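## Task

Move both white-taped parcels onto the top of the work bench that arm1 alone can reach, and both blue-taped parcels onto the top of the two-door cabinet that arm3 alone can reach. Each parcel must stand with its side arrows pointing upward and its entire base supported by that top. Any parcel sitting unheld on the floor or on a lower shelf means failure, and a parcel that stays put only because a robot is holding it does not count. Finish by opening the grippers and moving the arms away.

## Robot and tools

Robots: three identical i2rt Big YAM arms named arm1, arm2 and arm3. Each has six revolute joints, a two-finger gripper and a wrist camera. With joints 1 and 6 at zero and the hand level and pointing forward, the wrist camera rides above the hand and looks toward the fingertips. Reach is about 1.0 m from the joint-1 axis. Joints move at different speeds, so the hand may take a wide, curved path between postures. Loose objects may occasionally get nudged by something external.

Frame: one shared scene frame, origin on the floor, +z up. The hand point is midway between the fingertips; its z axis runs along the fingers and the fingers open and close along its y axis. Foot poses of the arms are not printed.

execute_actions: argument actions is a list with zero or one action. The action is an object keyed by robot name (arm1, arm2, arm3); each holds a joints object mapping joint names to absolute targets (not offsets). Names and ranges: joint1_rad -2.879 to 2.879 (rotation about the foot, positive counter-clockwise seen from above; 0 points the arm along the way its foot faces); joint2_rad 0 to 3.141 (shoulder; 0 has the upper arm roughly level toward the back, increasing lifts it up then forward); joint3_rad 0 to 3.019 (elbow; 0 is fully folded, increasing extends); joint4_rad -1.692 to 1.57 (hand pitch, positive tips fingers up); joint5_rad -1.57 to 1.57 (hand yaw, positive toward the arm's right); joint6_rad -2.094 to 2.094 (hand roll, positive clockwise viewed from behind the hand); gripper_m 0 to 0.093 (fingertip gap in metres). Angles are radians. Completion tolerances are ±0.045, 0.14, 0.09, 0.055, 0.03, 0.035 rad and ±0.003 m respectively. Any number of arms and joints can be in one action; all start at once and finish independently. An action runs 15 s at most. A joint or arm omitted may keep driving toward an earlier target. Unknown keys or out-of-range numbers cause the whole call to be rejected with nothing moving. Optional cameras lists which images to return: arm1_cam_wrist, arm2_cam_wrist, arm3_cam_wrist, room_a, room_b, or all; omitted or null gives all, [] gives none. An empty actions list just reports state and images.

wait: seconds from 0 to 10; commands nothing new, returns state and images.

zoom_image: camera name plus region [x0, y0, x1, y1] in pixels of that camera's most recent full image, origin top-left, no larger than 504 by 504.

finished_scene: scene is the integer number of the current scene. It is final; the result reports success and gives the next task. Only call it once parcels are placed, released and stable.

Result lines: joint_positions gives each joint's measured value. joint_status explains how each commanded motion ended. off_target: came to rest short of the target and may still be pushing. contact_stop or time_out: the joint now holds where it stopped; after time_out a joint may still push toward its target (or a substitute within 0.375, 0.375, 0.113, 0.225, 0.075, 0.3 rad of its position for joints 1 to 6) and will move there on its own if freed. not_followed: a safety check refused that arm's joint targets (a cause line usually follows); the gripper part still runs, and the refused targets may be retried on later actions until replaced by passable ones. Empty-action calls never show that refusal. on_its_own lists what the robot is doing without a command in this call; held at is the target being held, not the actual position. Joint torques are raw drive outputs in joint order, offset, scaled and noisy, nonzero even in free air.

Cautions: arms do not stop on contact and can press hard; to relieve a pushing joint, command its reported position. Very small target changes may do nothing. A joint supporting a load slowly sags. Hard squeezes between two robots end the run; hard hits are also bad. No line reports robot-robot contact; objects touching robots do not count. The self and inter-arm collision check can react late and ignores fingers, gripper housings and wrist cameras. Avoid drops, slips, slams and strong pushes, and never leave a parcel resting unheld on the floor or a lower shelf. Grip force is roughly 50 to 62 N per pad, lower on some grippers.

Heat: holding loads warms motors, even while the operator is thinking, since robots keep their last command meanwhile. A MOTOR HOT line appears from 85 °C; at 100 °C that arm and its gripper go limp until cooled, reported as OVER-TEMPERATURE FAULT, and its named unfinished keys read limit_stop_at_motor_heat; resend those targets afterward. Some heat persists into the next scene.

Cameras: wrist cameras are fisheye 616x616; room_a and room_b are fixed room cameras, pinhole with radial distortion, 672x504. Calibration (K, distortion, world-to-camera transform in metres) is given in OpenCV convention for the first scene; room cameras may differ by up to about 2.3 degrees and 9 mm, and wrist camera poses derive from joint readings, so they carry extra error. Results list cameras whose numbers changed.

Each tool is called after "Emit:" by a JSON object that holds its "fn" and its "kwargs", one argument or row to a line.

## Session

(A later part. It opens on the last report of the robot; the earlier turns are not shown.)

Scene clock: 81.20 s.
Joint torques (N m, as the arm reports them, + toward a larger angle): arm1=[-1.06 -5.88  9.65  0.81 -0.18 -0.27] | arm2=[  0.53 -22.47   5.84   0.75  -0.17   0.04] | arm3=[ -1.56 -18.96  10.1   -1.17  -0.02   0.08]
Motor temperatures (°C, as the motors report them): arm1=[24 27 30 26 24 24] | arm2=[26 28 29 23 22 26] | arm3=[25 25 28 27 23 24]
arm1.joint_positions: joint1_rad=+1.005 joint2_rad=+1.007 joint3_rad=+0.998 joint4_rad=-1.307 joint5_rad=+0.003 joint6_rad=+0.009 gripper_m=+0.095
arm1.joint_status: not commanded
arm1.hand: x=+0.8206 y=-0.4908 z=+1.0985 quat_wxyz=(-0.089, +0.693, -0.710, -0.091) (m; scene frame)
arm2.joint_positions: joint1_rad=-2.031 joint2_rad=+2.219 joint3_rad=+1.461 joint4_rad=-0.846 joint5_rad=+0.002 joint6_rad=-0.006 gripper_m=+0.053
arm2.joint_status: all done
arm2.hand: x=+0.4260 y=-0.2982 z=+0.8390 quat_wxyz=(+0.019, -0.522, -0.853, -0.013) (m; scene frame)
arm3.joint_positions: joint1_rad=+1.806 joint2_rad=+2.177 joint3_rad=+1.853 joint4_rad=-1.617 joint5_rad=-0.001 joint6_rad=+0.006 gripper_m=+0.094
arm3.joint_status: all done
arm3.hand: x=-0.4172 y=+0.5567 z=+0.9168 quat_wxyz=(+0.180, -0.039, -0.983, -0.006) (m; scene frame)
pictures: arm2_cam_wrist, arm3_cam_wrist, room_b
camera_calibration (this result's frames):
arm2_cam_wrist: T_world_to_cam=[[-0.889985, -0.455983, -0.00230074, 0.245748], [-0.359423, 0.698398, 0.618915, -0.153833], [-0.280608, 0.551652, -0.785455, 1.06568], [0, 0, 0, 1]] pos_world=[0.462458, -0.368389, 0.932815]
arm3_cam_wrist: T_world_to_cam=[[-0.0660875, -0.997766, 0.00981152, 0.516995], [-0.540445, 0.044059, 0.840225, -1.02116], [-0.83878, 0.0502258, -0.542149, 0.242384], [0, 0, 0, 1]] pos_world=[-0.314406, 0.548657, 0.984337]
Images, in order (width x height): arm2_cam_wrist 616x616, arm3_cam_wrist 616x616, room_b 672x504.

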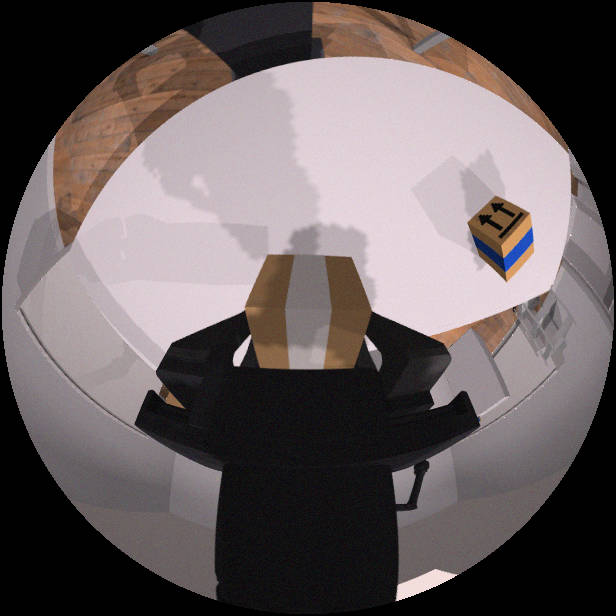

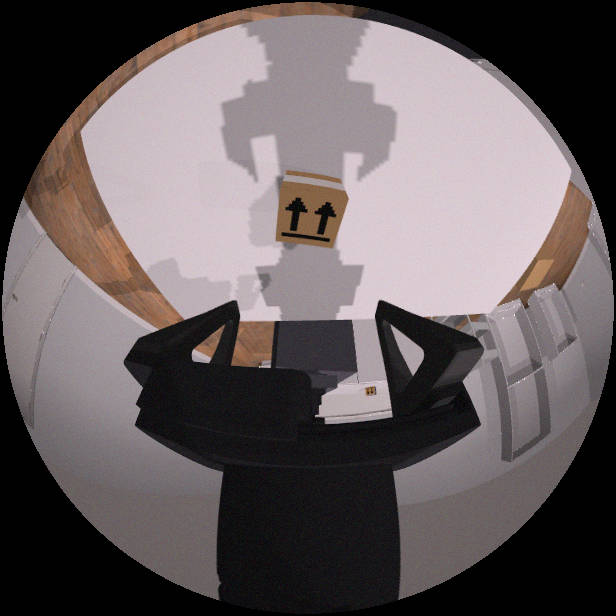

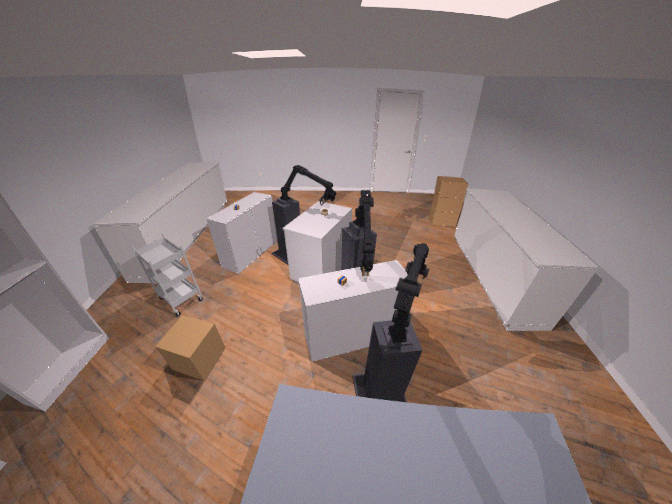

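Emit:
{"fn": "execute_actions", "kwargs": {
  "actions": [
    {"arm2":{"joints":{"joint2_rad":2.28,"joint4_rad":-0.73}},"arm3":{"joints":{"joint2_rad":2.36,"joint3_rad":1.97}}}
  ],
  "cameras": ["arm2_cam_wrist","arm3_cam_wrist","room_b"]
}}

Scene clock: 86.97 s.
Joint torques (N m, as the arm reports them, + toward a larger angle): arm1=[-1.59 -5.73  9.7   0.75 -0.19 -0.27] | arm2=[ -0.1  -19.88   5.82   1.05  -0.19   0.03] | arm3=[ -1.43 -20.54   8.23  -1.14   0.     0.07]
Motor temperatures (°C, as the motors report them): arm1=[24 27 30 26 24 24] | arm2=[26 28 28 23 22 26] | arm3=[25 25 28 27 23 24]
arm1.joint_positions: joint1_rad=+1.005 joint2_rad=+1.007 joint3_rad=+0.998 joint4_rad=-1.307 joint5_rad=+0.003 joint6_rad=+0.009 gripper_m=+0.095
arm1.joint_status: not commanded
arm1.hand: x=+0.8206 y=-0.4908 z=+1.0985 quat_wxyz=(-0.089, +0.693, -0.710, -0.091) (m; scene frame)
arm2.joint_positions: joint1_rad=-2.031 joint2_rad=+2.264 joint3_rad=+1.461 joint4_rad=-0.748 joint5_rad=+0.002 joint6_rad=-0.006 gripper_m=+0.053
arm2.joint_status: all done
arm2.hand: x=+0.4316 y=-0.3090 z=+0.8137 quat_wxyz=(-0.004, -0.522, -0.853, +0.001) (m; scene frame)
arm3.joint_positions: joint1_rad=+1.806 joint2_rad=+2.362 joint3_rad=+1.947 joint4_rad=-1.621 joint5_rad=-0.001 joint6_rad=+0.006 gripper_m=+0.094
arm3.joint_status: all done
arm3.hand: x=-0.4054 y=+0.5558 z=+0.8393 quat_wxyz=(+0.227, -0.038, -0.973, -0.007) (m; scene frame)
pictures: arm2_cam_wrist, arm3_cam_wrist, room_b
camera_calibration (this result's frames):
arm2_cam_wrist: T_world_to_cam=[[-0.890026, -0.455907, -0.00192566, 0.245433], [-0.373635, 0.72698, 0.576106, -0.0788261], [-0.26125, 0.513468, -0.817373, 1.05923], [0, 0, 0, 1]] pos_world=[0.465714, -0.374681, 0.911671]
arm3_cam_wrist: T_world_to_cam=[[-0.0652712, -0.997825, 0.00916784, 0.51851], [-0.457508, 0.0380895, 0.888389, -0.953092], [-0.886807, 0.0537919, -0.458999, 0.119019], [0, 0, 0, 1]] pos_world=[-0.296657, 0.547283, 0.896592]
Images, in order (width x height): arm2_cam_wrist 616x616, arm3_cam_wrist 616x616, room_b 672x504.

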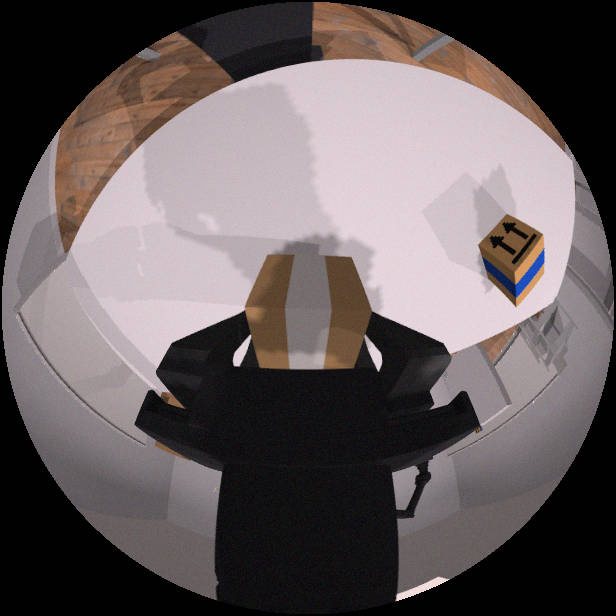

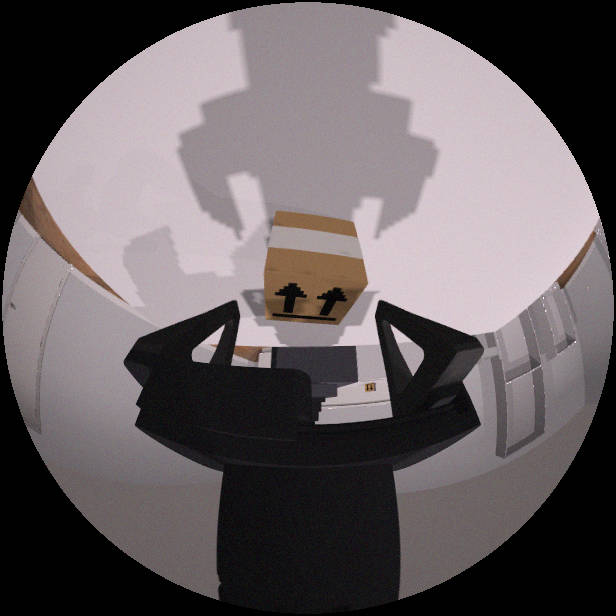

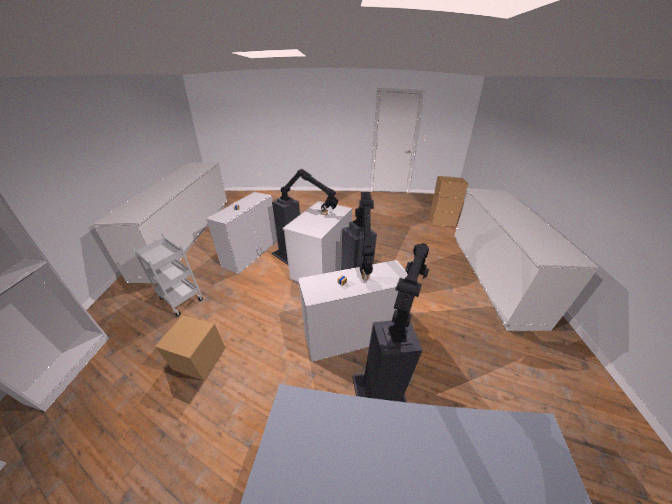

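Emit:
{"fn": "execute_actions", "kwargs": {
  "actions": [
    {"arm2":{"joints":{"joint2_rad":2.315,"joint4_rad":-0.71}},"arm3":{"joints":{"joint2_rad":2.42,"joint6_rad":0.1}}}
  ],
  "cameras": ["arm2_cam_wrist","arm3_cam_wrist"]
}}

Scene clock: 89.77 s.
Joint torques (N m, as the arm reports them, + toward a larger angle): arm1=[-0.87 -5.8   9.6   0.71 -0.2  -0.29] | arm2=[  0.07 -19.28   5.74   0.95  -0.15   0.03] | arm3=[ -1.45 -18.22   8.06  -1.24   0.     0.22]
Motor temperatures (°C, as the motors report them): arm1=[24 27 30 26 24 24] | arm2=[26 28 28 23 22 26] | arm3=[25 26 28 27 23 24]
arm1.joint_positions: joint1_rad=+1.005 joint2_rad=+1.007 joint3_rad=+0.998 joint4_rad=-1.307 joint5_rad=+0.003 joint6_rad=+0.009 gripper_m=+0.095
arm1.joint_status: not commanded
arm1.hand: x=+0.8206 y=-0.4908 z=+1.0985 quat_wxyz=(-0.089, +0.693, -0.710, -0.091) (m; scene frame)
arm2.joint_positions: joint1_rad=-2.031 joint2_rad=+2.286 joint3_rad=+1.461 joint4_rad=-0.725 joint5_rad=+0.001 joint6_rad=-0.006 gripper_m=+0.053
arm2.joint_status: all done
arm2.hand: x=+0.4315 y=-0.3083 z=+0.8014 quat_wxyz=(-0.005, -0.522, -0.853, +0.001) (m; scene frame)
arm3.joint_positions: joint1_rad=+1.806 joint2_rad=+2.395 joint3_rad=+1.947 joint4_rad=-1.621 joint5_rad=-0.001 joint6_rad=+0.091 gripper_m=+0.094
arm3.joint_status: all done
arm3.hand: x=-0.4108 y=+0.5562 z=+0.8207 quat_wxyz=(+0.244, -0.079, -0.967, +0.002) (m; scene frame)
pictures: arm2_cam_wrist, arm3_cam_wrist
camera_calibration (this result's frames):
arm2_cam_wrist: T_world_to_cam=[[-0.890021, -0.455911, -0.00268323, 0.246196], [-0.374227, 0.727173, 0.575476, -0.071442], [-0.260415, 0.51319, -0.817814, 1.04864], [0, 0, 0, 1]] pos_world=[0.465465, -0.373959, 0.899367]
arm3_cam_wrist: T_world_to_cam=[[-0.139088, -0.98907, 0.0489363, 0.450868], [-0.419698, 0.103635, 0.901728, -0.970914], [-0.896944, 0.104881, -0.429525, 0.0488943], [0, 0, 0, 1]] pos_world=[-0.300925, 0.541433, 0.874438]
Images, in order (width x height): arm2_cam_wrist 616x616, arm3_cam_wrist 616x616.

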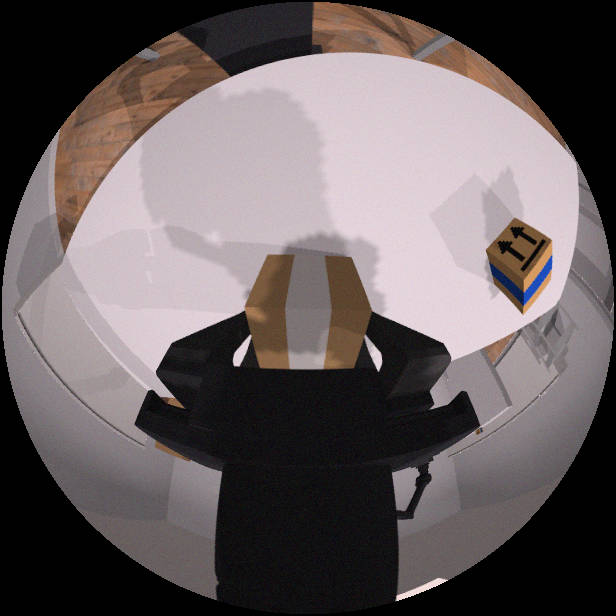

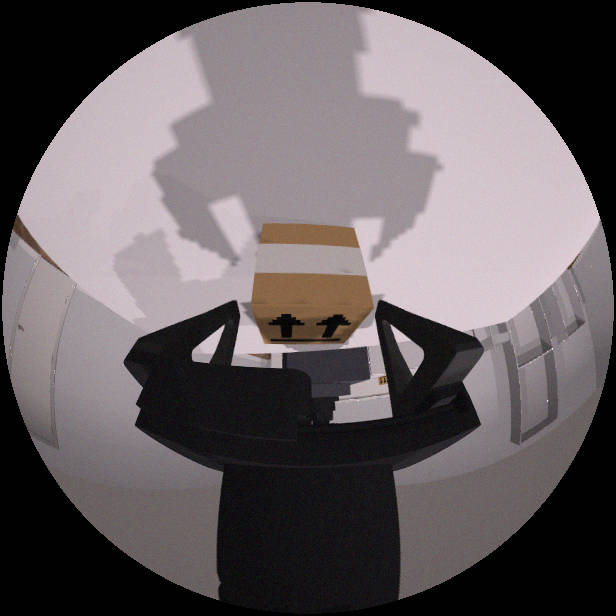

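Emit:
{"fn": "execute_actions", "kwargs": {
  "actions": [
    {"arm2":{"joints":{"joint2_rad":2.345,"joint4_rad":-0.69}},"arm3":{"joints":{"joint2_rad":2.455}}}
  ],
  "cameras": ["arm2_cam_wrist","arm3_cam_wrist","room_b"]
}}

Emit:
{"fn": "zoom_image", "kwargs": {
  "camera": "room_b",
  "region": [290, 190, 400, 300]
}}

Scene clock: 91.97 s.
Joint torques (N m, as the arm reports them, + toward a larger angle): arm1=[-1.14 -5.44  9.59  0.77 -0.18 -0.27] | arm2=[  0.48 -16.11   5.65   1.78  -0.14   0.03] | arm3=[ -1.57 -18.97   7.81  -1.26   0.     0.21]
Motor temperatures (°C, as the motors report them): arm1=[24 27 30 26 24 24] | arm2=[26 28 28 23 22 26] | arm3=[25 26 28 27 23 24]
arm1.joint_positions: joint1_rad=+1.005 joint2_rad=+1.007 joint3_rad=+0.998 joint4_rad=-1.307 joint5_rad=+0.003 joint6_rad=+0.009 gripper_m=+0.095
arm1.joint_status: not commanded
arm1.hand: x=+0.8206 y=-0.4908 z=+1.0985 quat_wxyz=(-0.089, +0.693, -0.710, -0.091) (m; scene frame)
arm2.joint_positions: joint1_rad=-2.031 joint2_rad=+2.286 joint3_rad=+1.461 joint4_rad=-0.724 joint5_rad=+0.001 joint6_rad=-0.006 gripper_m=+0.053
arm2.joint_status: all done
arm2.hand: x=+0.4316 y=-0.3087 z=+0.8014 quat_wxyz=(-0.005, -0.522, -0.853, +0.002) (m; scene frame)
arm3.joint_positions: joint1_rad=+1.806 joint2_rad=+2.431 joint3_rad=+1.947 joint4_rad=-1.621 joint5_rad=-0.001 joint6_rad=+0.092 gripper_m=+0.094
arm3.joint_status: all done
arm3.hand: x=-0.4172 y=+0.5566 z=+0.8012 quat_wxyz=(+0.261, -0.079, -0.962, +0.003) (m; scene frame)
pictures: arm2_cam_wrist, arm3_cam_wrist, room_b
camera_calibration (this result's frames):
arm2_cam_wrist: T_world_to_cam=[[-0.890022, -0.455909, -0.00267258, 0.246185], [-0.374617, 0.727959, 0.574228, -0.0697256], [-0.25985, 0.512077, -0.818691, 1.04897], [0, 0, 0, 1]] pos_world=[0.465566, -0.37416, 0.899483]
arm3_cam_wrist: T_world_to_cam=[[-0.138, -0.989083, 0.0516714, 0.449642], [-0.387434, 0.101922, 0.916246, -0.953313], [-0.91151, 0.106422, -0.39727, 0.00198275], [0, 0, 0, 1]] pos_world=[-0.305488, 0.541686, 0.851023]
Images, in order (width x height): arm2_cam_wrist 616x616, arm3_cam_wrist 616x616, room_b 672x504.

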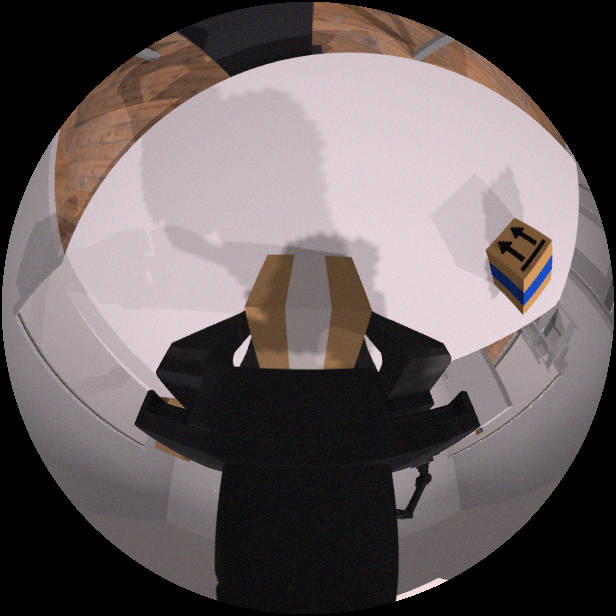

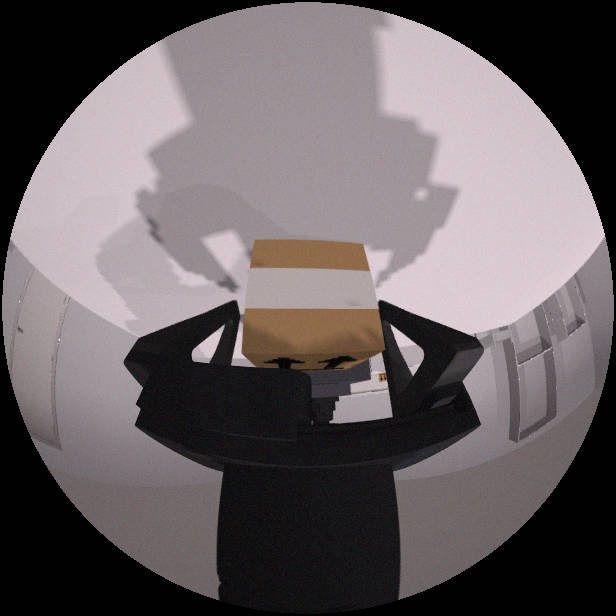

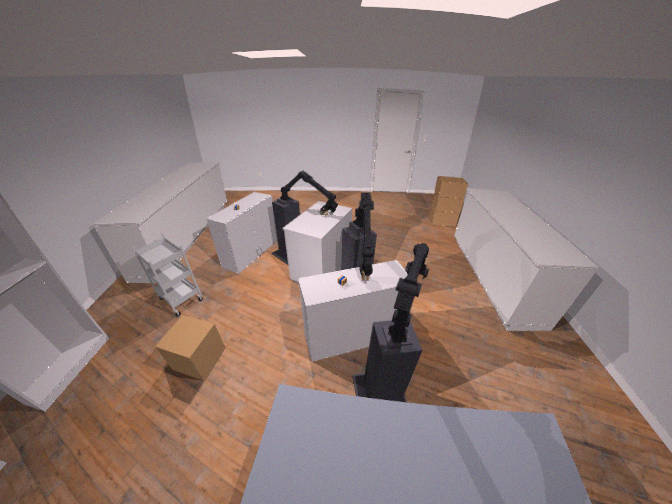

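Region (290, 190, 400, 300) of room_b's 672x504 image, scaled by 4.582, with more detail than that image has.

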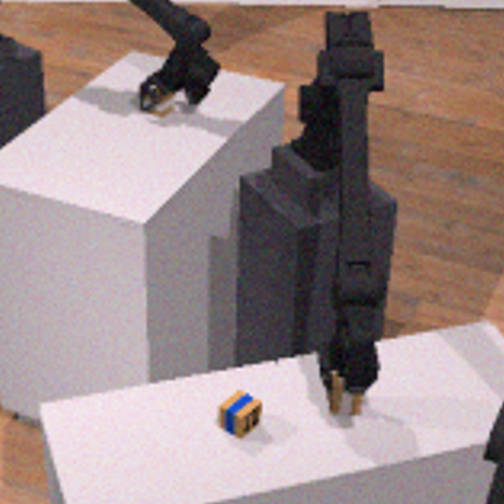

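Emit:
{"fn": "execute_actions", "kwargs": {
  "actions": [
    {"arm2":{"joints":{"joint2_rad":2.29,"joint4_rad":-0.72,"gripper_m":0.093}},"arm3":{"joints":{"gripper_m":0.03}}}
  ],
  "cameras": []
}}

Emit:
{"fn": "execute_actions", "kwargs": {
  "actions": [
    {"arm2":{"joints":{"joint2_rad":2.1}},"arm3":{"joints":{"joint2_rad":2.1}}}
  ],
  "cameras": ["arm3_cam_wrist"]
}}

Scene clock: 95.87 s.
Joint torques (N m, as the arm reports them, + toward a larger angle): arm1=[-1.06 -5.79  9.58  0.75 -0.18 -0.27] | arm2=[  1.   -20.22   5.8    0.06  -0.15   0.04] | arm3=[ -1.47 -18.89   7.88  -1.29  -0.02   0.21]
Motor temperatures (°C, as the motors report them): arm1=[24 27 30 26 24 24] | arm2=[26 28 28 23 22 26] | arm3=[25 26 28 27 23 24]
arm1.joint_positions: joint1_rad=+1.005 joint2_rad=+1.007 joint3_rad=+0.998 joint4_rad=-1.307 joint5_rad=+0.003 joint6_rad=+0.009 gripper_m=+0.095
arm1.joint_status: not commanded
arm1.hand: x=+0.8206 y=-0.4908 z=+1.0985 quat_wxyz=(-0.089, +0.693, -0.710, -0.091) (m; scene frame)
arm2.joint_positions: joint1_rad=-2.031 joint2_rad=+2.286 joint3_rad=+1.461 joint4_rad=-0.724 joint5_rad=+0.001 joint6_rad=-0.006 gripper_m=+0.093
arm2.joint_status: all done
arm2.hand: x=+0.4316 y=-0.3087 z=+0.8014 quat_wxyz=(-0.005, -0.522, -0.853, +0.002) (m; scene frame)
arm3.joint_positions: joint1_rad=+1.806 joint2_rad=+2.431 joint3_rad=+1.947 joint4_rad=-1.621 joint5_rad=+0.000 joint6_rad=+0.092 gripper_m=+0.054
arm3.joint_status: gripper_m off_target (ended at +0.054, target +0.030)
arm3.hand: x=-0.4172 y=+0.5566 z=+0.8012 quat_wxyz=(+0.261, -0.079, -0.962, +0.003) (m; scene frame)
pictures: none
No camera images: the call's "cameras" was empty. Leave "cameras" out to get every camera's image.

Scene clock: 97.47 s.
Joint torques (N m, as the arm reports them, + toward a larger angle): arm1=[-1.12 -5.63  9.69  0.68 -0.17 -0.28] | arm2=[ -0.07 -19.85   6.94   0.57  -0.16   0.03] | arm3=[ -1.49 -18.35   8.44  -0.66  -0.02   0.2 ]
Motor temperatures (°C, as the motors report them): arm1=[24 27 30 26 24 24] | arm2=[26 28 28 23 22 26] | arm3=[25 26 28 27 23 24]
arm1.joint_positions: joint1_rad=+1.005 joint2_rad=+1.007 joint3_rad=+0.998 joint4_rad=-1.307 joint5_rad=+0.003 joint6_rad=+0.009 gripper_m=+0.095
arm1.joint_status: not commanded
arm1.hand: x=+0.8206 y=-0.4908 z=+1.0985 quat_wxyz=(-0.089, +0.693, -0.710, -0.091) (m; scene frame)
arm2.joint_positions: joint1_rad=-2.031 joint2_rad=+2.087 joint3_rad=+1.461 joint4_rad=-0.724 joint5_rad=+0.001 joint6_rad=-0.006 gripper_m=+0.093
arm2.joint_status: all done
arm2.hand: x=+0.4522 y=-0.3505 z=+0.9183 quat_wxyz=(-0.090, -0.519, -0.848, +0.054) (m; scene frame)
arm3.joint_positions: joint1_rad=+1.806 joint2_rad=+2.091 joint3_rad=+1.960 joint4_rad=-1.622 joint5_rad=+0.000 joint6_rad=+0.092 gripper_m=+0.054
arm3.joint_status: all done
arm3.hand: x=-0.3813 y=+0.5541 z=+0.9983 quat_wxyz=(+0.088, -0.082, -0.993, +0.001) (m; scene frame)
pictures: arm3_cam_wrist
camera_calibration (this result's frames):
arm3_cam_wrist: T_world_to_cam=[[-0.151348, -0.988136, 0.0260892, 0.461889], [-0.679075, 0.123117, 0.723671, -1.05044], [-0.718297, 0.0918095, -0.689652, 0.486971], [0, 0, 0, 1]] pos_world=[-0.293633, 0.541028, 1.08396]
Images, in order (width x height): arm3_cam_wrist 616x616.

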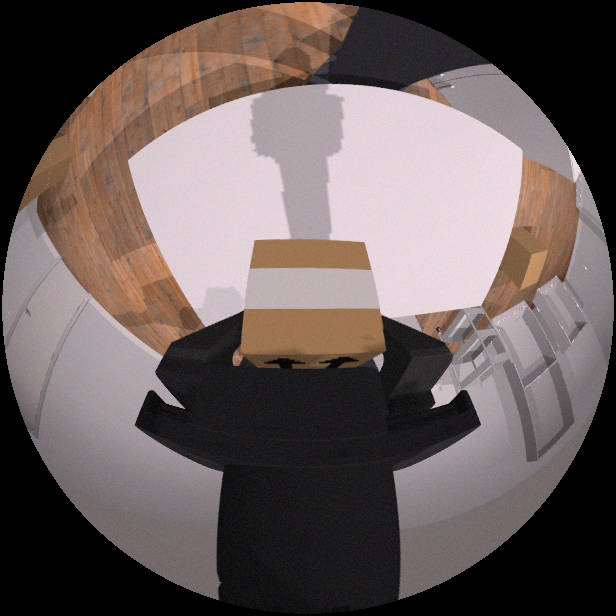

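Emit:
{"fn": "execute_actions", "kwargs": {
  "actions": [
    {"arm2":{"joints":{"joint1_rad":-2.36,"joint3_rad":2.0,"joint4_rad":-1.53}},"arm3":{"joints":{"joint1_rad":1.93,"joint2_rad":1.6,"joint3_rad":1.3,"joint4_rad":0.0,"joint6_rad":0}}}
  ],
  "cameras": []
}}

Emit:
{"fn": "execute_actions", "kwargs": {
  "actions": [
    {"arm2":{"joints":{"joint2_rad":2.55,"joint3_rad":2.28}},"arm3":{"joints":{"joint2_rad":1.86,"joint3_rad":0.83,"joint4_rad":0.53}}}
  ],
  "cameras": ["arm2_cam_wrist","arm3_cam_wrist","room_a"]
}}

Scene clock: 108.60 s.
Joint torques (N m, as the arm reports them, + toward a larger angle): arm1=[-0.97 -5.5   9.71  0.75 -0.16 -0.3 ] | arm2=[ -1.26 -22.58  10.96  -0.92  -0.16   0.  ] | arm3=[ -1.8  -13.52   8.73   2.04   0.02   0.07]
Motor temperatures (°C, as the motors report them): arm1=[24 27 30 26 24 24] | arm2=[26 28 29 23 22 26] | arm3=[25 27 28 27 23 24]
arm1.joint_positions: joint1_rad=+1.005 joint2_rad=+1.007 joint3_rad=+0.998 joint4_rad=-1.307 joint5_rad=+0.003 joint6_rad=+0.009 gripper_m=+0.095
arm1.joint_status: not commanded
arm1.hand: x=+0.8206 y=-0.4908 z=+1.0985 quat_wxyz=(-0.089, +0.693, -0.710, -0.091) (m; scene frame)
arm2.joint_positions: joint1_rad=-2.352 joint2_rad=+2.097 joint3_rad=+1.949 joint4_rad=-1.513 joint5_rad=+0.001 joint6_rad=-0.005 gripper_m=+0.093
arm2.joint_status: all done
arm2.hand: x=+0.2592 y=-0.4082 z=+1.0779 quat_wxyz=(+0.039, -0.651, -0.757, -0.033) (m; scene frame)
arm3.joint_positions: joint1_rad=+1.941 joint2_rad=+1.595 joint3_rad=+1.303 joint4_rad=-0.024 joint5_rad=-0.001 joint6_rad=+0.009 gripper_m=+0.054
arm3.joint_status: all done
arm3.hand: x=-0.2867 y=+0.6416 z=+1.1860 quat_wxyz=(-0.589, +0.023, -0.807, -0.021) (m; scene frame)
pictures: none
No camera images: the call's "cameras" was empty. Leave "cameras" out to get every camera's image.

Scene clock: 109.97 s.
Joint torques (N m, as the arm reports them, + toward a larger angle): arm1=[-1.15 -5.49  9.76  0.73 -0.17 -0.27] | arm2=[ -0.97 -28.94   9.55  -1.14  -0.14   0.02] | arm3=[ -1.89 -13.29   6.4    1.75   0.02   0.06]
Motor temperatures (°C, as the motors report them): arm1=[24 27 30 26 24 24] | arm2=[26 28 29 23 22 26] | arm3=[25 27 28 27 23 24]
arm1.joint_positions: joint1_rad=+1.005 joint2_rad=+1.007 joint3_rad=+0.998 joint4_rad=-1.307 joint5_rad=+0.003 joint6_rad=+0.009 gripper_m=+0.095
arm1.joint_status: not commanded
arm1.hand: x=+0.8206 y=-0.4908 z=+1.0985 quat_wxyz=(-0.089, +0.693, -0.710, -0.091) (m; scene frame)
arm2.joint_positions: joint1_rad=-2.352 joint2_rad=+2.581 joint3_rad=+2.239 joint4_rad=-1.518 joint5_rad=+0.001 joint6_rad=-0.005 gripper_m=+0.093
arm2.joint_status: all done
arm2.hand: x=+0.2649 y=-0.4471 z=+0.8651 quat_wxyz=(+0.114, -0.645, -0.750, -0.098) (m; scene frame)
arm3.joint_positions: joint1_rad=+1.941 joint2_rad=+1.859 joint3_rad=+0.814 joint4_rad=+0.511 joint5_rad=-0.001 joint6_rad=+0.009 gripper_m=+0.054
arm3.joint_status: all done
arm3.hand: x=-0.3851 y=+0.6350 z=+0.8832 quat_wxyz=(-0.498, +0.024, -0.867, -0.017) (m; scene frame)
pictures: arm2_cam_wrist, arm3_cam_wrist, room_a
camera_calibration (this result's frames):
arm2_cam_wrist: T_world_to_cam=[[-0.988588, -0.150646, -0.000555541, 0.195587], [-0.0912253, 0.595709, 0.798003, -0.395796], [-0.119885, 0.788947, -0.602653, 1.02852], [0, 0, 0, 1]] pos_world=[0.280553, -0.546207, 0.935798]
arm3_cam_wrist: T_world_to_cam=[[0.0537057, -0.99853, 0.00729193, 0.646339], [-0.916199, -0.0521789, -0.397313, 0.0304165], [0.39711, 0.0146571, -0.917654, 1.0773], [0, 0, 0, 1]] pos_world=[-0.434651, 0.631186, 0.995961]
Images, in order (width x height): arm2_cam_wrist 616x616, arm3_cam_wrist 616x616, room_a 672x504.

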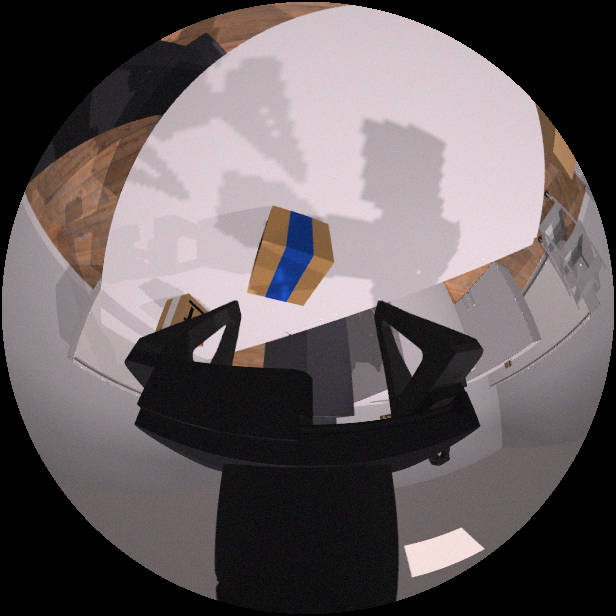

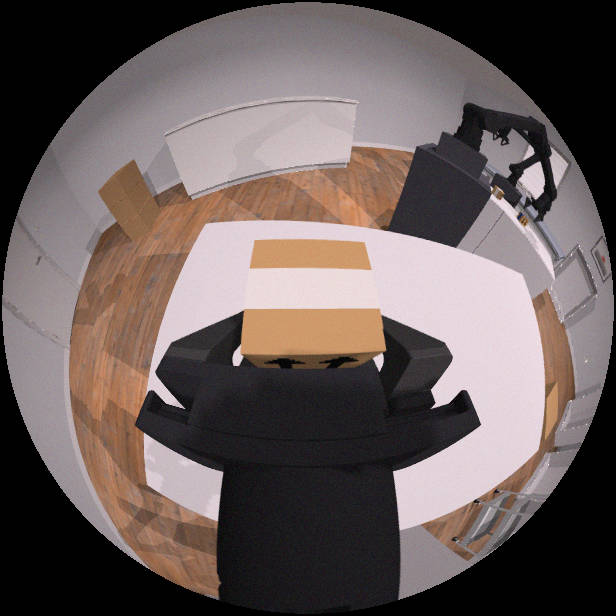

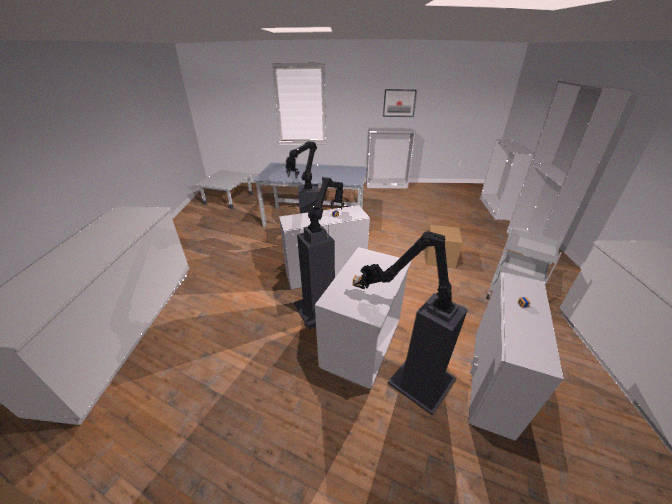

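Emit:
{"fn": "execute_actions", "kwargs": {
  "actions": [
    {"arm2":{"joints":{"joint1_rad":-2.32,"joint2_rad":2.72,"joint3_rad":2.48,"joint4_rad":-1.65,"joint6_rad":0.25}},"arm3":{"joints":{"joint2_rad":2.03,"joint4_rad":0.7}}}
  ],
  "cameras": ["arm2_cam_wrist","room_a"]
}}

Emit:
{"fn": "zoom_image", "kwargs": {
  "camera": "room_a",
  "region": [330, 240, 410, 320]
}}

Scene clock: 115.30 s.
Joint torques (N m, as the arm reports them, + toward a larger angle): arm1=[-1.04 -5.91  9.8   0.77 -0.17 -0.25] | arm2=[ -0.5  -25.3   10.84  -1.56  -0.15   0.06] | arm3=[ -1.81 -14.11   5.14   1.95   0.01   0.06]
Motor temperatures (°C, as the motors report them): arm1=[24 27 30 26 24 24] | arm2=[26 29 29 23 22 26] | arm3=[25 26 28 27 23 24]
arm1.joint_positions: joint1_rad=+1.005 joint2_rad=+1.007 joint3_rad=+0.998 joint4_rad=-1.307 joint5_rad=+0.003 joint6_rad=+0.009 gripper_m=+0.095
arm1.joint_status: not commanded
arm1.hand: x=+0.8206 y=-0.4908 z=+1.0985 quat_wxyz=(-0.089, +0.693, -0.710, -0.091) (m; scene frame)
arm2.joint_positions: joint1_rad=-2.325 joint2_rad=+2.698 joint3_rad=+2.425 joint4_rad=-1.631 joint5_rad=+0.001 joint6_rad=+0.242 gripper_m=+0.093
arm2.joint_status: all done
arm2.hand: x=+0.2846 y=-0.4561 z=+0.8508 quat_wxyz=(+0.144, -0.720, -0.672, -0.094) (m; scene frame)
arm3.joint_positions: joint1_rad=+1.941 joint2_rad=+2.034 joint3_rad=+0.814 joint4_rad=+0.676 joint5_rad=-0.001 joint6_rad=+0.009 gripper_m=+0.054
arm3.joint_status: all done
arm3.hand: x=-0.3891 y=+0.6346 z=+0.8172 quat_wxyz=(-0.494, +0.024, -0.869, -0.017) (m; scene frame)
pictures: arm2_cam_wrist, room_a
camera_calibration (this result's frames):
arm2_cam_wrist: T_world_to_cam=[[-0.995197, 0.0543048, 0.0814498, 0.239252], [0.0978685, 0.570593, 0.81538, -0.457317], [-0.00219568, 0.819435, -0.573167, 0.984697], [0, 0, 0, 1]] pos_world=[0.285022, -0.558946, 0.917796]
Images, in order (width x height): arm2_cam_wrist 616x616, room_a 672x504.

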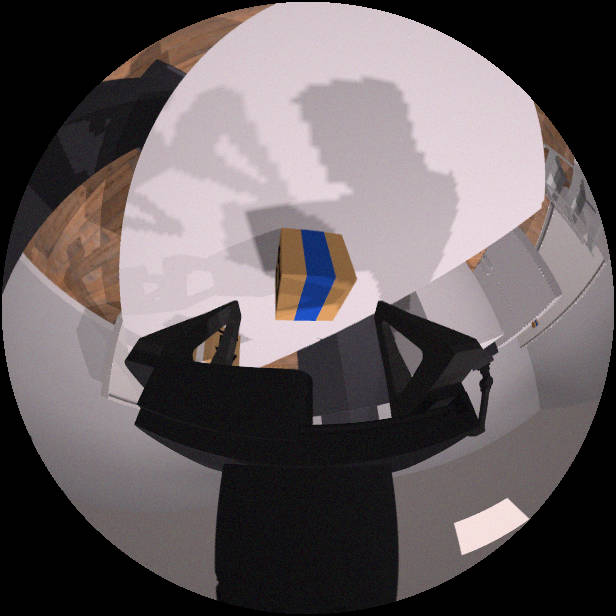

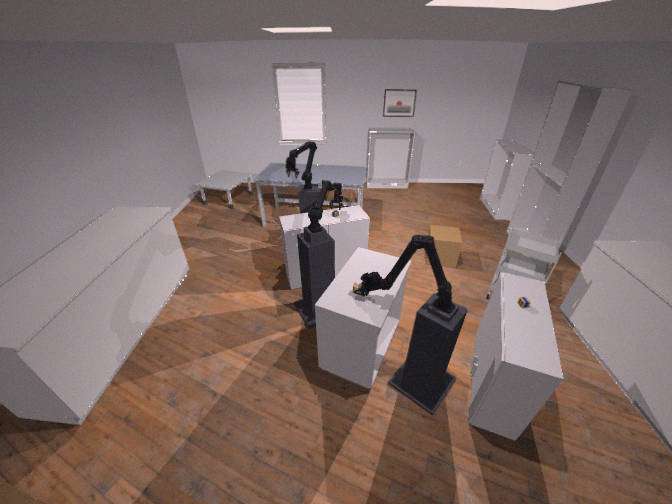

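Region (330, 240, 410, 320) of room_a's 672x504 image, scaled by 6.300, with more detail than that image has.

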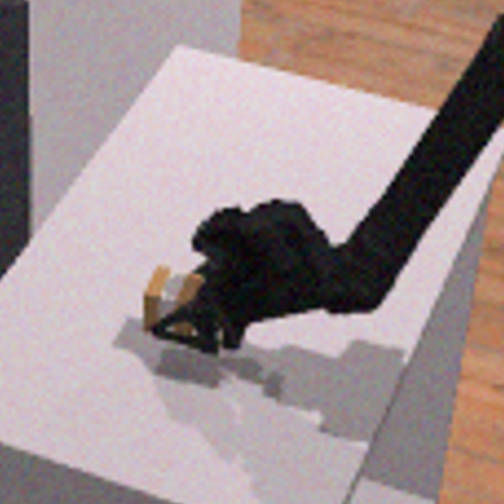

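Emit:
{"fn": "execute_actions", "kwargs": {
  "actions": [
    {"arm2":{"joints":{"joint2_rad":2.8,"joint6_rad":0.3}},"arm3":{"joints":{"joint2_rad":2.085,"joint4_rad":0.745}}}
  ],
  "cameras": ["arm2_cam_wrist","arm3_cam_wrist"]
}}

Scene clock: 118.93 s.
Joint torques (N m, as the arm reports them, + toward a larger angle): arm1=[-0.63 -5.55  9.74  0.75 -0.17 -0.25] | arm2=[ -0.06 -25.03   9.49  -1.28  -0.06   0.09] | arm3=[ -1.85 -12.49   5.05   1.96   0.01   0.06]
Motor temperatures (°C, as the motors report them): arm1=[24 27 30 26 24 24] | arm2=[26 29 30 23 22 26] | arm3=[25 26 27 27 23 24]
arm1.joint_positions: joint1_rad=+1.005 joint2_rad=+1.007 joint3_rad=+0.998 joint4_rad=-1.307 joint5_rad=+0.003 joint6_rad=+0.009 gripper_m=+0.095
arm1.joint_status: not commanded
arm1.hand: x=+0.8206 y=-0.4908 z=+1.0985 quat_wxyz=(-0.089, +0.693, -0.710, -0.091) (m; scene frame)
arm2.joint_positions: joint1_rad=-2.325 joint2_rad=+2.787 joint3_rad=+2.437 joint4_rad=-1.636 joint5_rad=-0.002 joint6_rad=+0.292 gripper_m=+0.093
arm2.joint_status: all done
arm2.hand: x=+0.2815 y=-0.4355 z=+0.7969 quat_wxyz=(+0.180, -0.731, -0.648, -0.112) (m; scene frame)
arm3.joint_positions: joint1_rad=+1.941 joint2_rad=+2.069 joint3_rad=+0.814 joint4_rad=+0.722 joint5_rad=-0.001 joint6_rad=+0.009 gripper_m=+0.054
arm3.joint_status: all done
arm3.hand: x=-0.3898 y=+0.6345 z=+0.8067 quat_wxyz=(-0.498, +0.024, -0.867, -0.017) (m; scene frame)
pictures: arm2_cam_wrist, arm3_cam_wrist
camera_calibration (this result's frames):
arm2_cam_wrist: T_world_to_cam=[[-0.988738, 0.0936778, 0.116712, 0.226749], [0.14809, 0.499865, 0.853349, -0.500005], [0.0215995, 0.861023, -0.508108, 0.896488], [0, 0, 0, 1]] pos_world=[0.278877, -0.543203, 0.855727]
arm3_cam_wrist: T_world_to_cam=[[0.0537036, -0.99853, 0.00728868, 0.64672], [-0.916047, -0.0521701, -0.397663, -0.00395494], [0.397459, 0.0146792, -0.917503, 1.00899], [0, 0, 0, 1]] pos_world=[-0.439387, 0.630752, 0.919467]
Images, in order (width x height): arm2_cam_wrist 616x616, arm3_cam_wrist 616x616.

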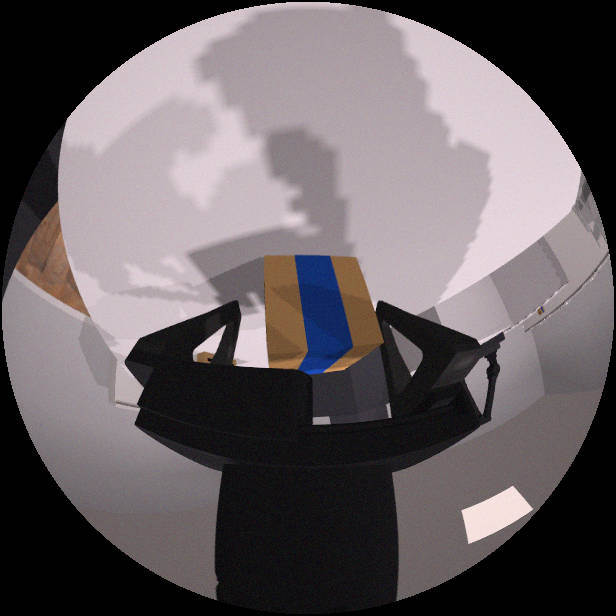

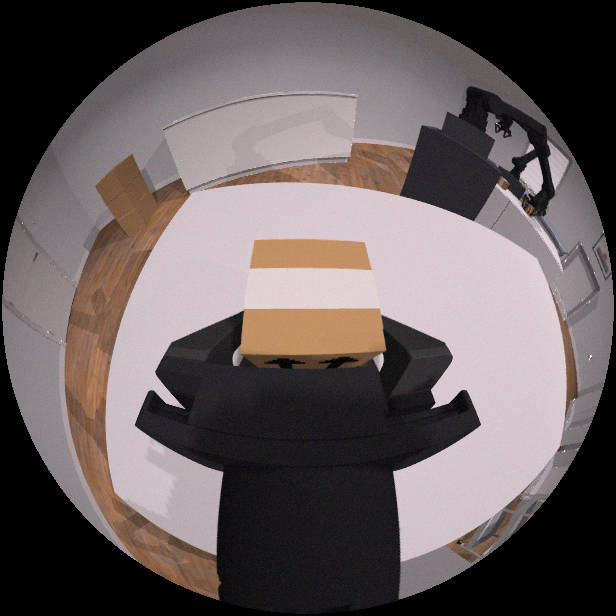

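Emit:
{"fn": "execute_actions", "kwargs": {
  "actions": [
    {"arm2":{"joints":{"gripper_m":0.03}},"arm3":{"joints":{"joint2_rad":2.12,"joint4_rad":0.77}}}
  ],
  "cameras": ["arm2_cam_wrist"]
}}

Scene clock: 122.43 s.
Joint torques (N m, as the arm reports them, + toward a larger angle): arm1=[-1.51 -5.69  9.77  0.67 -0.19 -0.28] | arm2=[ -0.33 -26.45   9.27  -1.53  -0.02   0.05] | arm3=[ -1.82 -13.28   4.72   1.93   0.01   0.06]
Motor temperatures (°C, as the motors report them): arm1=[24 27 30 26 24 24] | arm2=[26 29 30 23 22 26] | arm3=[25 26 27 27 23 24]
arm1.joint_positions: joint1_rad=+1.005 joint2_rad=+1.007 joint3_rad=+0.998 joint4_rad=-1.307 joint5_rad=+0.003 joint6_rad=+0.009 gripper_m=+0.095
arm1.joint_status: not commanded
arm1.hand: x=+0.8206 y=-0.4908 z=+1.0985 quat_wxyz=(-0.089, +0.693, -0.710, -0.091) (m; scene frame)
arm2.joint_positions: joint1_rad=-2.325 joint2_rad=+2.787 joint3_rad=+2.437 joint4_rad=-1.636 joint5_rad=-0.002 joint6_rad=+0.292 gripper_m=+0.054
arm2.joint_status: gripper_m off_target (ended at +0.054, target +0.030)
arm2.hand: x=+0.2815 y=-0.4355 z=+0.7969 quat_wxyz=(+0.180, -0.731, -0.648, -0.112) (m; scene frame)
arm3.joint_positions: joint1_rad=+1.941 joint2_rad=+2.105 joint3_rad=+0.814 joint4_rad=+0.746 joint5_rad=-0.001 joint6_rad=+0.009 gripper_m=+0.054
arm3.joint_status: all done
arm3.hand: x=-0.3935 y=+0.6343 z=+0.7917 quat_wxyz=(-0.494, +0.024, -0.869, -0.017) (m; scene frame)
pictures: arm2_cam_wrist
camera_calibration (this result's frames):
arm2_cam_wrist: T_world_to_cam=[[-0.988687, 0.0940242, 0.116864, 0.226764], [0.148397, 0.499835, 0.853313, -0.500075], [0.0218194, 0.861002, -0.508134, 0.896438], [0, 0, 0, 1]] pos_world=[0.278849, -0.543201, 0.85573]
Images, in order (width x height): arm2_cam_wrist 616x616.

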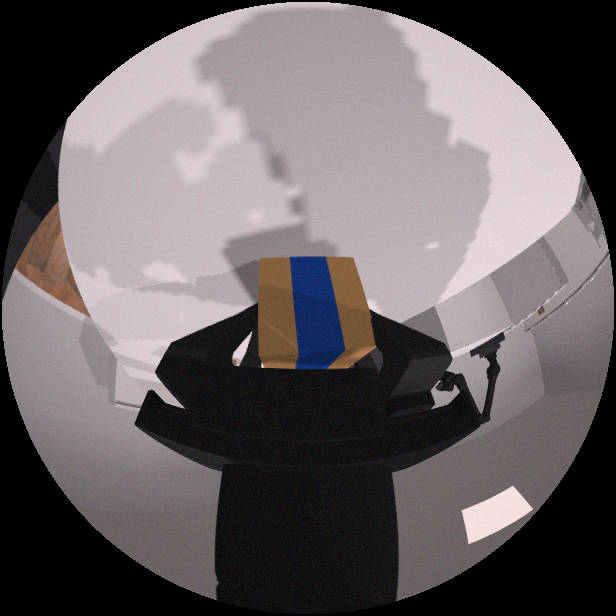

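Emit:
{"fn": "execute_actions", "kwargs": {
  "actions": [
    {"arm2":{"joints":{"joint2_rad":2.3}},"arm3":{"joints":{"joint2_rad":2.15,"joint4_rad":0.81}}}
  ],
  "cameras": ["room_a"]
}}

Emit:
{"fn": "zoom_image", "kwargs": {
  "camera": "room_a",
  "region": [330, 255, 400, 325]
}}

Scene clock: 129.70 s.
Joint torques (N m, as the arm reports them, + toward a larger angle): arm1=[-1.42 -5.84  9.65  0.75 -0.18 -0.27] | arm2=[ -0.29 -24.97   8.36  -0.35  -0.03   0.05] | arm3=[ -1.79 -12.73   4.5    1.94   0.01   0.06]
Motor temperatures (°C, as the motors report them): arm1=[24 27 30 26 24 24] | arm2=[26 30 30 23 22 26] | arm3=[25 26 27 27 23 24]
arm1.joint_positions: joint1_rad=+1.005 joint2_rad=+1.007 joint3_rad=+0.998 joint4_rad=-1.307 joint5_rad=+0.003 joint6_rad=+0.009 gripper_m=+0.095
arm1.joint_status: not commanded
arm1.hand: x=+0.8206 y=-0.4908 z=+1.0985 quat_wxyz=(-0.089, +0.693, -0.710, -0.091) (m; scene frame)
arm2.joint_positions: joint1_rad=-2.325 joint2_rad=+2.296 joint3_rad=+2.476 joint4_rad=-1.636 joint5_rad=-0.002 joint6_rad=+0.292 gripper_m=+0.054
arm2.joint_status: all done
arm2.hand: x=+0.2937 y=-0.5063 z=+1.1466 quat_wxyz=(-0.044, -0.747, -0.663, +0.026) (m; scene frame)
arm3.joint_positions: joint1_rad=+1.941 joint2_rad=+2.132 joint3_rad=+0.815 joint4_rad=+0.787 joint5_rad=-0.001 joint6_rad=+0.009 gripper_m=+0.054
arm3.joint_status: all done
arm3.hand: x=-0.3938 y=+0.6342 z=+0.7850 quat_wxyz=(-0.499, +0.024, -0.866, -0.017) (m; scene frame)
pictures: room_a
Images, in order (width x height): room_a 672x504.

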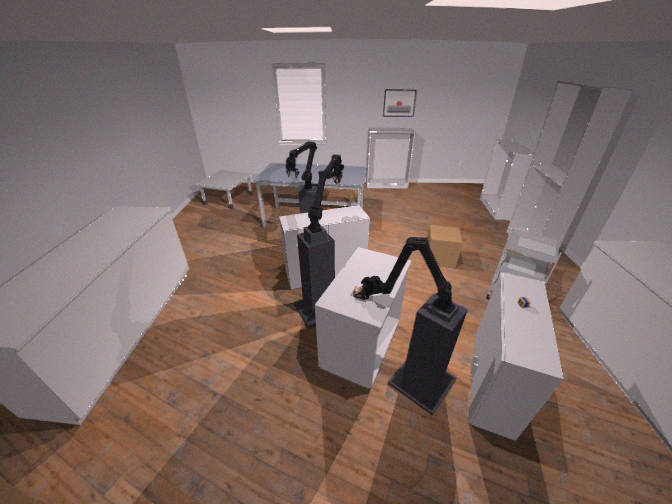

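Region (330, 255, 400, 325) of room_a's 672x504 image, scaled by 7.200, with more detail than that image has.

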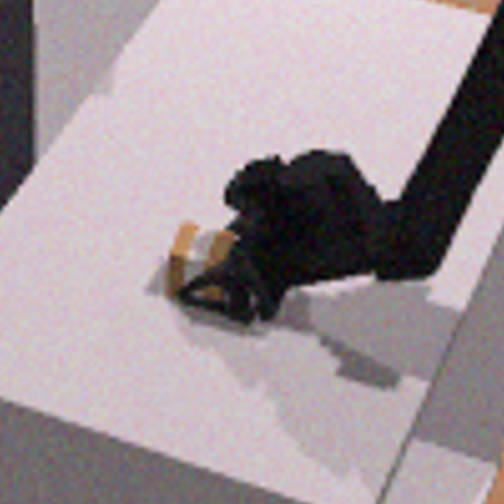

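Emit:
{"fn": "execute_actions", "kwargs": {
  "actions": [
    {"arm2":{"joints":{"joint2_rad":1.5,"joint3_rad":1.2,"joint4_rad":-1.0,"joint6_rad":0}},"arm3":{"joints":{"gripper_m":0.093}}}
  ],
  "cameras": []
}}

Emit:
{"fn": "execute_actions", "kwargs": {
  "actions": [
    {"arm2":{"joints":{"joint1_rad":0.5}},"arm3":{"joints":{"joint2_rad":1.3,"joint3_rad":0.6,"joint4_rad":0.2}}}
  ],
  "cameras": ["arm3_cam_wrist","arm2_cam_wrist"]
}}

Scene clock: 135.40 s.
Joint torques (N m, as the arm reports them, + toward a larger angle): arm1=[-1.27 -5.4   9.64  0.72 -0.18 -0.27] | arm2=[ -0.18 -16.     8.39   1.84  -0.05  -0.1 ] | arm3=[ -1.82 -12.74   4.51   1.83   0.02   0.06]
Motor temperatures (°C, as the motors report them): arm1=[24 27 30 26 24 24] | arm2=[26 30 30 23 22 26] | arm3=[25 26 26 27 23 24]
arm1.joint_positions: joint1_rad=+1.005 joint2_rad=+1.007 joint3_rad=+0.998 joint4_rad=-1.307 joint5_rad=+0.003 joint6_rad=+0.009 gripper_m=+0.095
arm1.joint_status: not commanded
arm1.hand: x=+0.8206 y=-0.4908 z=+1.0985 quat_wxyz=(-0.089, +0.693, -0.710, -0.091) (m; scene frame)
arm2.joint_positions: joint1_rad=-2.325 joint2_rad=+1.514 joint3_rad=+1.190 joint4_rad=-1.020 joint5_rad=-0.002 joint6_rad=+0.008 gripper_m=+0.054
arm2.joint_status: all done
arm2.hand: x=+0.2522 y=-0.2672 z=+1.1080 quat_wxyz=(-0.083, -0.643, -0.758, +0.068) (m; scene frame)
arm3.joint_positions: joint1_rad=+1.941 joint2_rad=+2.132 joint3_rad=+0.815 joint4_rad=+0.790 joint5_rad=-0.001 joint6_rad=+0.008 gripper_m=+0.093
arm3.joint_status: all done
arm3.hand: x=-0.3934 y=+0.6343 z=+0.7856 quat_wxyz=(-0.501, +0.024, -0.865, -0.017) (m; scene frame)
pictures: none
No camera images: the call's "cameras" was empty. Leave "cameras" out to get every camera's image.

Scene clock: 137.80 s.
Joint torques (N m, as the arm reports them, + toward a larger angle): arm1=[-1.23 -5.34  9.62  0.75 -0.16 -0.27] | arm2=[ -0.46 -14.8    8.38   1.29  -0.12  -0.07] | arm3=[-1.8  -7.05  7.64  0.7   0.01  0.07]
Motor temperatures (°C, as the motors report them): arm1=[24 27 30 26 24 24] | arm2=[26 29 30 23 22 26] | arm3=[25 26 27 27 23 24]
arm1.joint_positions: joint1_rad=+1.005 joint2_rad=+1.007 joint3_rad=+0.998 joint4_rad=-1.307 joint5_rad=+0.003 joint6_rad=+0.009 gripper_m=+0.095
arm1.joint_status: not commanded
arm1.hand: x=+0.8206 y=-0.4908 z=+1.0985 quat_wxyz=(-0.089, +0.693, -0.710, -0.091) (m; scene frame)
arm2.joint_positions: joint1_rad=+0.504 joint2_rad=+1.514 joint3_rad=+1.190 joint4_rad=-1.011 joint5_rad=-0.001 joint6_rad=+0.006 gripper_m=+0.054
arm2.joint_status: all done
arm2.hand: x=+0.2377 y=+0.6941 z=+1.1195 quat_wxyz=(-0.091, +0.649, -0.751, -0.082) (m; scene frame)
arm3.joint_positions: joint1_rad=+1.941 joint2_rad=+1.296 joint3_rad=+0.599 joint4_rad=+0.215 joint5_rad=-0.001 joint6_rad=+0.008 gripper_m=+0.093
arm3.joint_status: all done
arm3.hand: x=-0.4888 y=+0.6287 z=+1.0177 quat_wxyz=(-0.520, +0.024, -0.854, -0.018) (m; scene frame)
pictures: arm2_cam_wrist, arm3_cam_wrist
camera_calibration (this result's frames):
arm2_cam_wrist: T_world_to_cam=[[0.989536, -0.144193, -0.00517843, -0.128715], [-0.132249, -0.920751, 0.367053, 0.263726], [-0.0576944, -0.362528, -0.930186, 1.42933], [0, 0, 0, 1]] pos_world=[0.24471, 0.742436, 1.23207]
arm3_cam_wrist: T_world_to_cam=[[0.0536102, -0.998536, 0.00718594, 0.644785], [-0.894548, -0.0512227, -0.444026, 0.0460385], [0.443744, 0.0173762, -0.895985, 1.24099], [0, 0, 0, 1]] pos_world=[-0.544065, 0.624636, 1.12772]
Images, in order (width x height): arm2_cam_wrist 616x616, arm3_cam_wrist 616x616.

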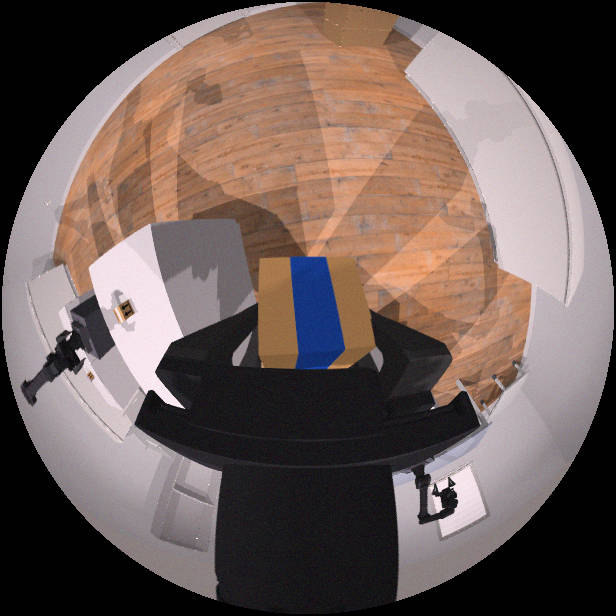

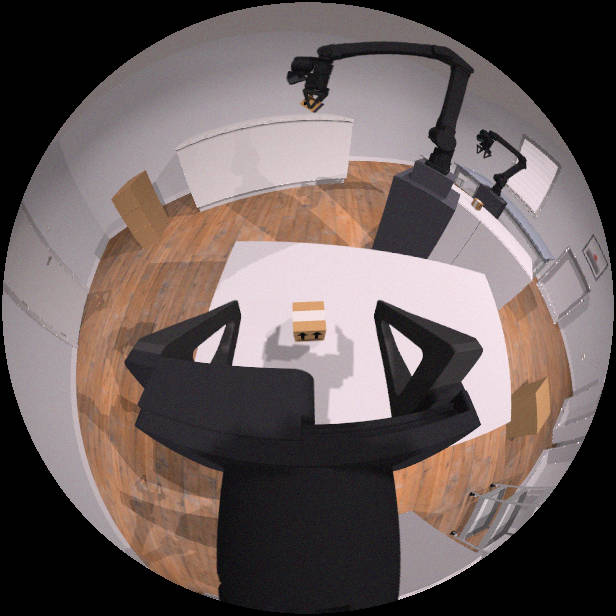

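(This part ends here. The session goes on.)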